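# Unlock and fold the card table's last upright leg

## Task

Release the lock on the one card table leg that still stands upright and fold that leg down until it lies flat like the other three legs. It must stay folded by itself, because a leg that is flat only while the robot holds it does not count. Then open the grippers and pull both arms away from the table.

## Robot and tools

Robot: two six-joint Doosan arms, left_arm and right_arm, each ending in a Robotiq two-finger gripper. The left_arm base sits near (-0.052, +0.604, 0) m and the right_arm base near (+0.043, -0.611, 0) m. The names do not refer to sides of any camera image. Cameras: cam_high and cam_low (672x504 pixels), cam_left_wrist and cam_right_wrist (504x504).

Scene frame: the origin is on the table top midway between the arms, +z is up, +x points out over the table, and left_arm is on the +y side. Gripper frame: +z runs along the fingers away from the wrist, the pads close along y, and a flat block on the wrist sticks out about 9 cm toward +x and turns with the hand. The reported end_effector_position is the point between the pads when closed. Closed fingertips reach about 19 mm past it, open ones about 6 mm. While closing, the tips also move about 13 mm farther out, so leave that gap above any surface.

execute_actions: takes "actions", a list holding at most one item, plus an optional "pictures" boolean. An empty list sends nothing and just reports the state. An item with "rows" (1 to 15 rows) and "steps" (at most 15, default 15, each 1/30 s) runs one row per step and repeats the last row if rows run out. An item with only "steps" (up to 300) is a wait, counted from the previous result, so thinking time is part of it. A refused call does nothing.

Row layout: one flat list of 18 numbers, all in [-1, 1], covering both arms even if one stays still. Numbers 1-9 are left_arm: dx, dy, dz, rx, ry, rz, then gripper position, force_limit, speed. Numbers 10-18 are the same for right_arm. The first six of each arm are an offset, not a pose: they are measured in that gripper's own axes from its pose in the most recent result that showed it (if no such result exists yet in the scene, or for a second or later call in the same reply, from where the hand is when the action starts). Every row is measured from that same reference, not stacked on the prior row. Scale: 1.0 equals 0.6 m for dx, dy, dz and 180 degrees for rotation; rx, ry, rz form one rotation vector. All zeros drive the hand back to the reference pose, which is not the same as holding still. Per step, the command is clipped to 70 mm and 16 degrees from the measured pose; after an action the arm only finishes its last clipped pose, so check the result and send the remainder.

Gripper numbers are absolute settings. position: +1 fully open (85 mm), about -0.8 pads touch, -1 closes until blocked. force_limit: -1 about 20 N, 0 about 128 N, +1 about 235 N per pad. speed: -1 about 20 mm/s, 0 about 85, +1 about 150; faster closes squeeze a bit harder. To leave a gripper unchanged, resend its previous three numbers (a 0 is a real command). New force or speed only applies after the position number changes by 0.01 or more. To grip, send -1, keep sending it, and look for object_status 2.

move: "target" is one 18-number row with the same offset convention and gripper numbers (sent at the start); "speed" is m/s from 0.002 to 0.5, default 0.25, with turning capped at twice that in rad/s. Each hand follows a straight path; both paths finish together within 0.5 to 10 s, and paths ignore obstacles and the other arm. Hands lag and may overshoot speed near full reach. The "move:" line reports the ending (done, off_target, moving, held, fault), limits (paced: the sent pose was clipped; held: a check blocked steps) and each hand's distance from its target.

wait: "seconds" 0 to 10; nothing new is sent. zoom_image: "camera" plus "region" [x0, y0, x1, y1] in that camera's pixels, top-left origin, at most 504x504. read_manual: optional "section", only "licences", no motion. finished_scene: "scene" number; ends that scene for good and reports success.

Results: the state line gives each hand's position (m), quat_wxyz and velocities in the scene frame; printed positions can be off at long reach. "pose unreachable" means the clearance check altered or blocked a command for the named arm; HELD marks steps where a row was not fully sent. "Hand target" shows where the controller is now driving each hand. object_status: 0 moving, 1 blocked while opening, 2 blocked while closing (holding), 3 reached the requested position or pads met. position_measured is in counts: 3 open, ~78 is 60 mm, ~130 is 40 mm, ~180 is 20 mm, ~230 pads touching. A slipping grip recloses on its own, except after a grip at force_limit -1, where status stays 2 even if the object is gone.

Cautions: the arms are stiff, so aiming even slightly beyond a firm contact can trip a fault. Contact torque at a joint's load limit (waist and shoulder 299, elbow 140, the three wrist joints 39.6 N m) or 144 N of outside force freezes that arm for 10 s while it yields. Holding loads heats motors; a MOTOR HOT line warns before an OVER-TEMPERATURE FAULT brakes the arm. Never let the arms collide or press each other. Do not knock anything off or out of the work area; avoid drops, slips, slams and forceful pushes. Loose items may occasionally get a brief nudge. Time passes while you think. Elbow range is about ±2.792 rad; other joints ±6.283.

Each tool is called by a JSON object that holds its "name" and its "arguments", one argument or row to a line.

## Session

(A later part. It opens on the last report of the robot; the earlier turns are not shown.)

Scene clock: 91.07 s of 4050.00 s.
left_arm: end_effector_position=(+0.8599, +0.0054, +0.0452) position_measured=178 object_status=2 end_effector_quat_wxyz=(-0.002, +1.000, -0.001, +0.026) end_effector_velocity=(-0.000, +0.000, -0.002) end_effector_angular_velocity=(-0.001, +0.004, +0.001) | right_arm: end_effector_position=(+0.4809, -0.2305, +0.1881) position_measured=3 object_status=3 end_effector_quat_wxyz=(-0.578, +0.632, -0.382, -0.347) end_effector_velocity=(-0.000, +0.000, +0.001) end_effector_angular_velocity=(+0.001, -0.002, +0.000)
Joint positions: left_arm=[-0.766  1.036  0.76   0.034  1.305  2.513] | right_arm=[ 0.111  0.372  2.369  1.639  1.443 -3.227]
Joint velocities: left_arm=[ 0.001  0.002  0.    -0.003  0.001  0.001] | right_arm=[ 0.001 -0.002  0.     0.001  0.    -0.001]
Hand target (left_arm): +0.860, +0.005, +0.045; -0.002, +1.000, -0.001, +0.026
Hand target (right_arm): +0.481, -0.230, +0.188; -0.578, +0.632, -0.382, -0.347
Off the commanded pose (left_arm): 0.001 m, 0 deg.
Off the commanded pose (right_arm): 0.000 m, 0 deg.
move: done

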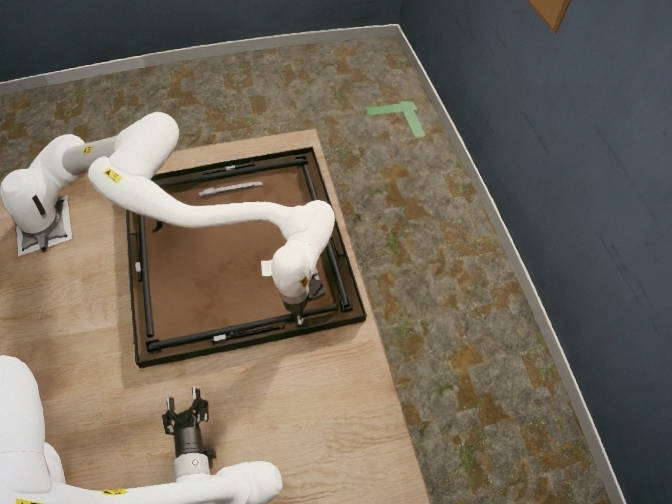

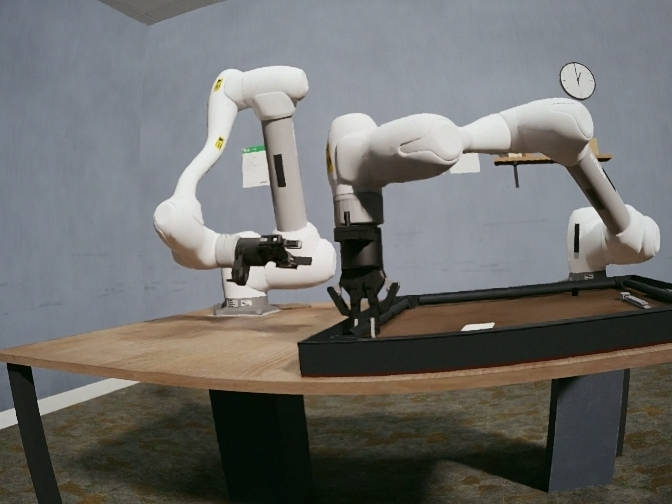

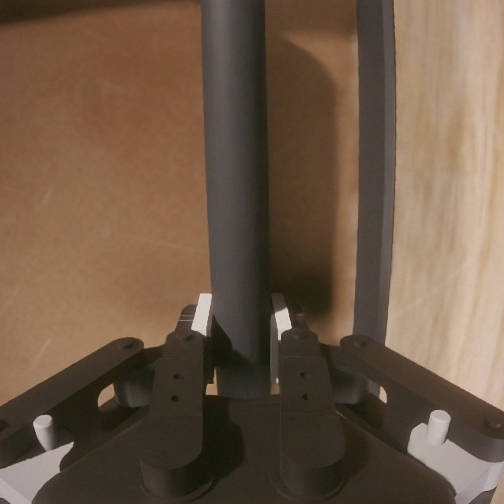

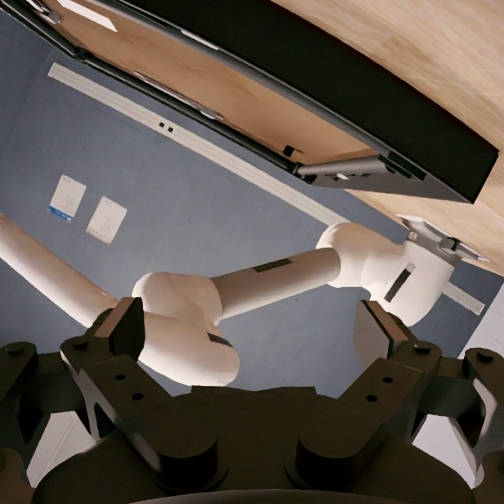

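{"name": "move", "arguments": {
  "target": [0,0,0,0,0,0,-0.2,-0.8,-0.5, 0,0,0,0,0,0,1,-0.5,0]
}}

{"name": "move", "arguments": {
  "target": [-0.1,0,-0.3,0,0,0,-0.2,-0.8,-0.5, 0,0,0,0,0,0,1,-0.5,0],
  "speed": 0.15
}}

Scene clock: 99.07 s of 4050.00 s.
left_arm: end_effector_position=(+0.8599, +0.0055, +0.0450) position_measured=154 object_status=3 end_effector_quat_wxyz=(-0.002, +1.000, -0.001, +0.026) end_effector_velocity=(-0.001, -0.002, +0.000) end_effector_angular_velocity=(-0.002, -0.000, -0.002) | right_arm: end_effector_position=(+0.4809, -0.2305, +0.1881) position_measured=3 object_status=3 end_effector_quat_wxyz=(-0.578, +0.632, -0.382, -0.347) end_effector_velocity=(+0.001, -0.000, -0.000) end_effector_angular_velocity=(+0.000, +0.000, -0.000)
Joint positions: left_arm=[-0.766  1.036  0.76   0.034  1.305  2.513] | right_arm=[ 0.111  0.372  2.369  1.639  1.443 -3.227]
Joint velocities: left_arm=[-0.002 -0.    -0.    -0.001 -0.001 -0.   ] | right_arm=[-0.     0.001 -0.001 -0.     0.001  0.   ]
Hand target (left_arm): +0.860, +0.005, +0.045; -0.002, +1.000, -0.001, +0.026
Hand target (right_arm): +0.481, -0.230, +0.188; -0.578, +0.632, -0.382, -0.347
Off the commanded pose (left_arm): 0.000 m, 0 deg.
Off the commanded pose (right_arm): 0.000 m, 0 deg.
After step 90, 4.30 s passed at rest.
move: done

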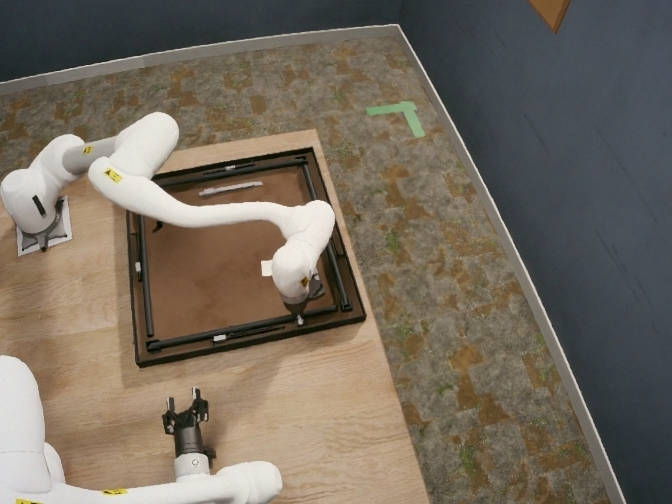

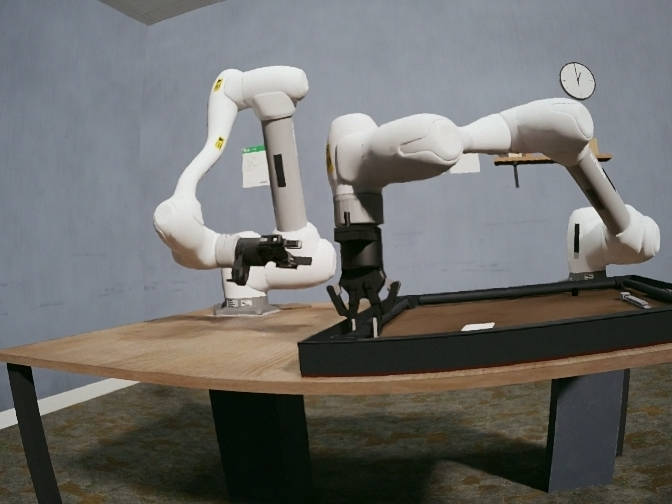

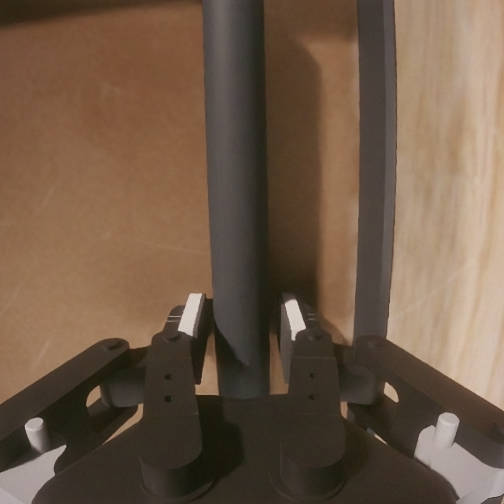

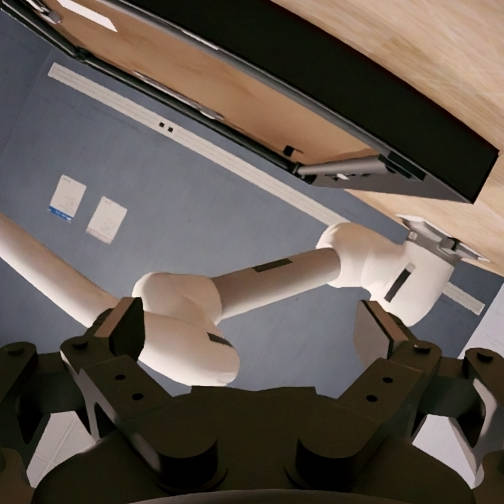

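Scene clock: 100.63 s of 4050.00 s.
left_arm: end_effector_position=(+0.7906, +0.0051, +0.2215) position_measured=154 object_status=3 end_effector_quat_wxyz=(-0.002, +1.000, -0.001, +0.026) end_effector_velocity=(-0.000, -0.000, -0.000) end_effector_angular_velocity=(-0.000, +0.000, -0.001) | right_arm: end_effector_position=(+0.4809, -0.2305, +0.1881) position_measured=3 object_status=3 end_effector_quat_wxyz=(-0.578, +0.632, -0.382, -0.347) end_effector_velocity=(+0.000, +0.000, +0.001) end_effector_angular_velocity=(+0.000, -0.002, +0.000)
Joint positions: left_arm=[-0.806  0.846  0.802  0.035  1.454  2.478] | right_arm=[ 0.111  0.372  2.369  1.639  1.443 -3.227]
Joint velocities: left_arm=[-0.    -0.     0.001 -0.001 -0.001  0.001] | right_arm=[ 0.    -0.001 -0.001 -0.     0.     0.   ]
Hand target (left_arm): +0.791, +0.005, +0.222; -0.002, +1.000, -0.001, +0.026
Hand target (right_arm): +0.481, -0.230, +0.188; -0.578, +0.632, -0.382, -0.347
Off the commanded pose (left_arm): 0.000 m, 0 deg.
Off the commanded pose (right_arm): 0.000 m, 0 deg.
move: done

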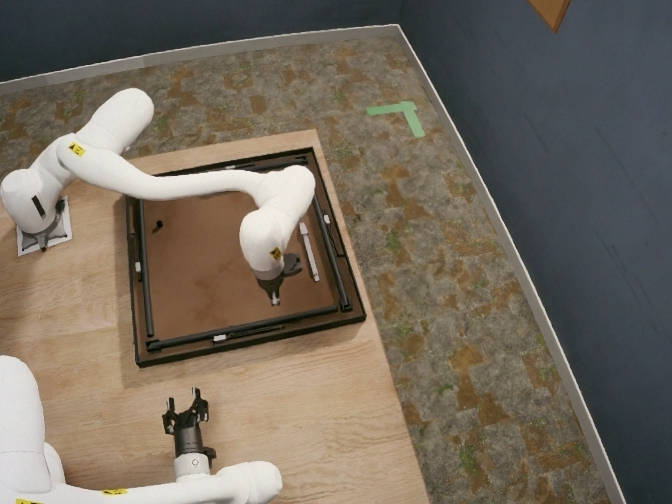

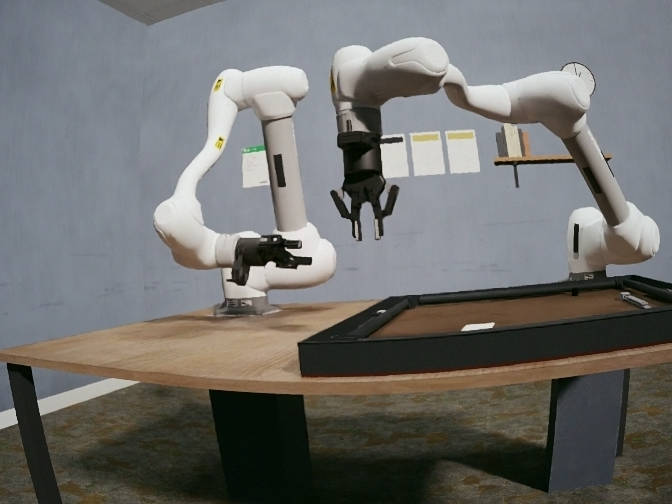

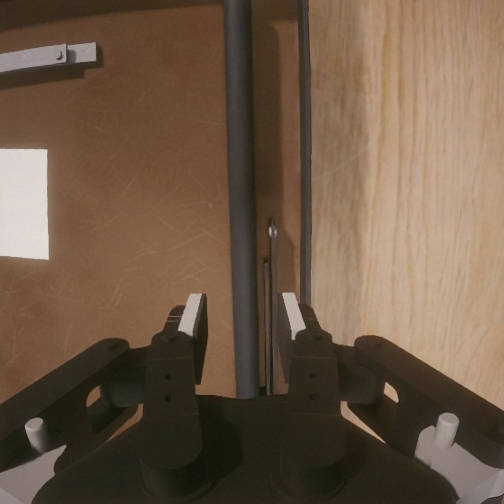

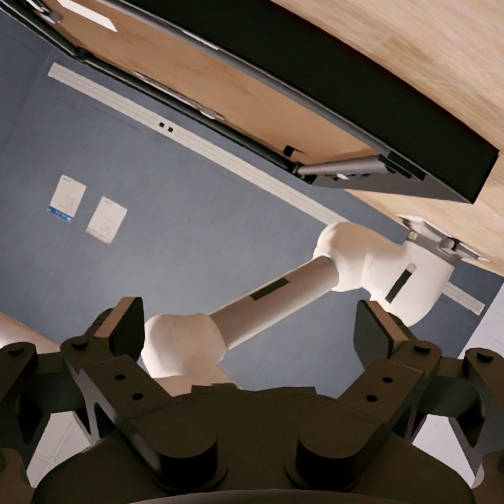

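{"name": "finished_scene", "arguments": {
  "scene": 2
}}

The scene is finished: the task was done.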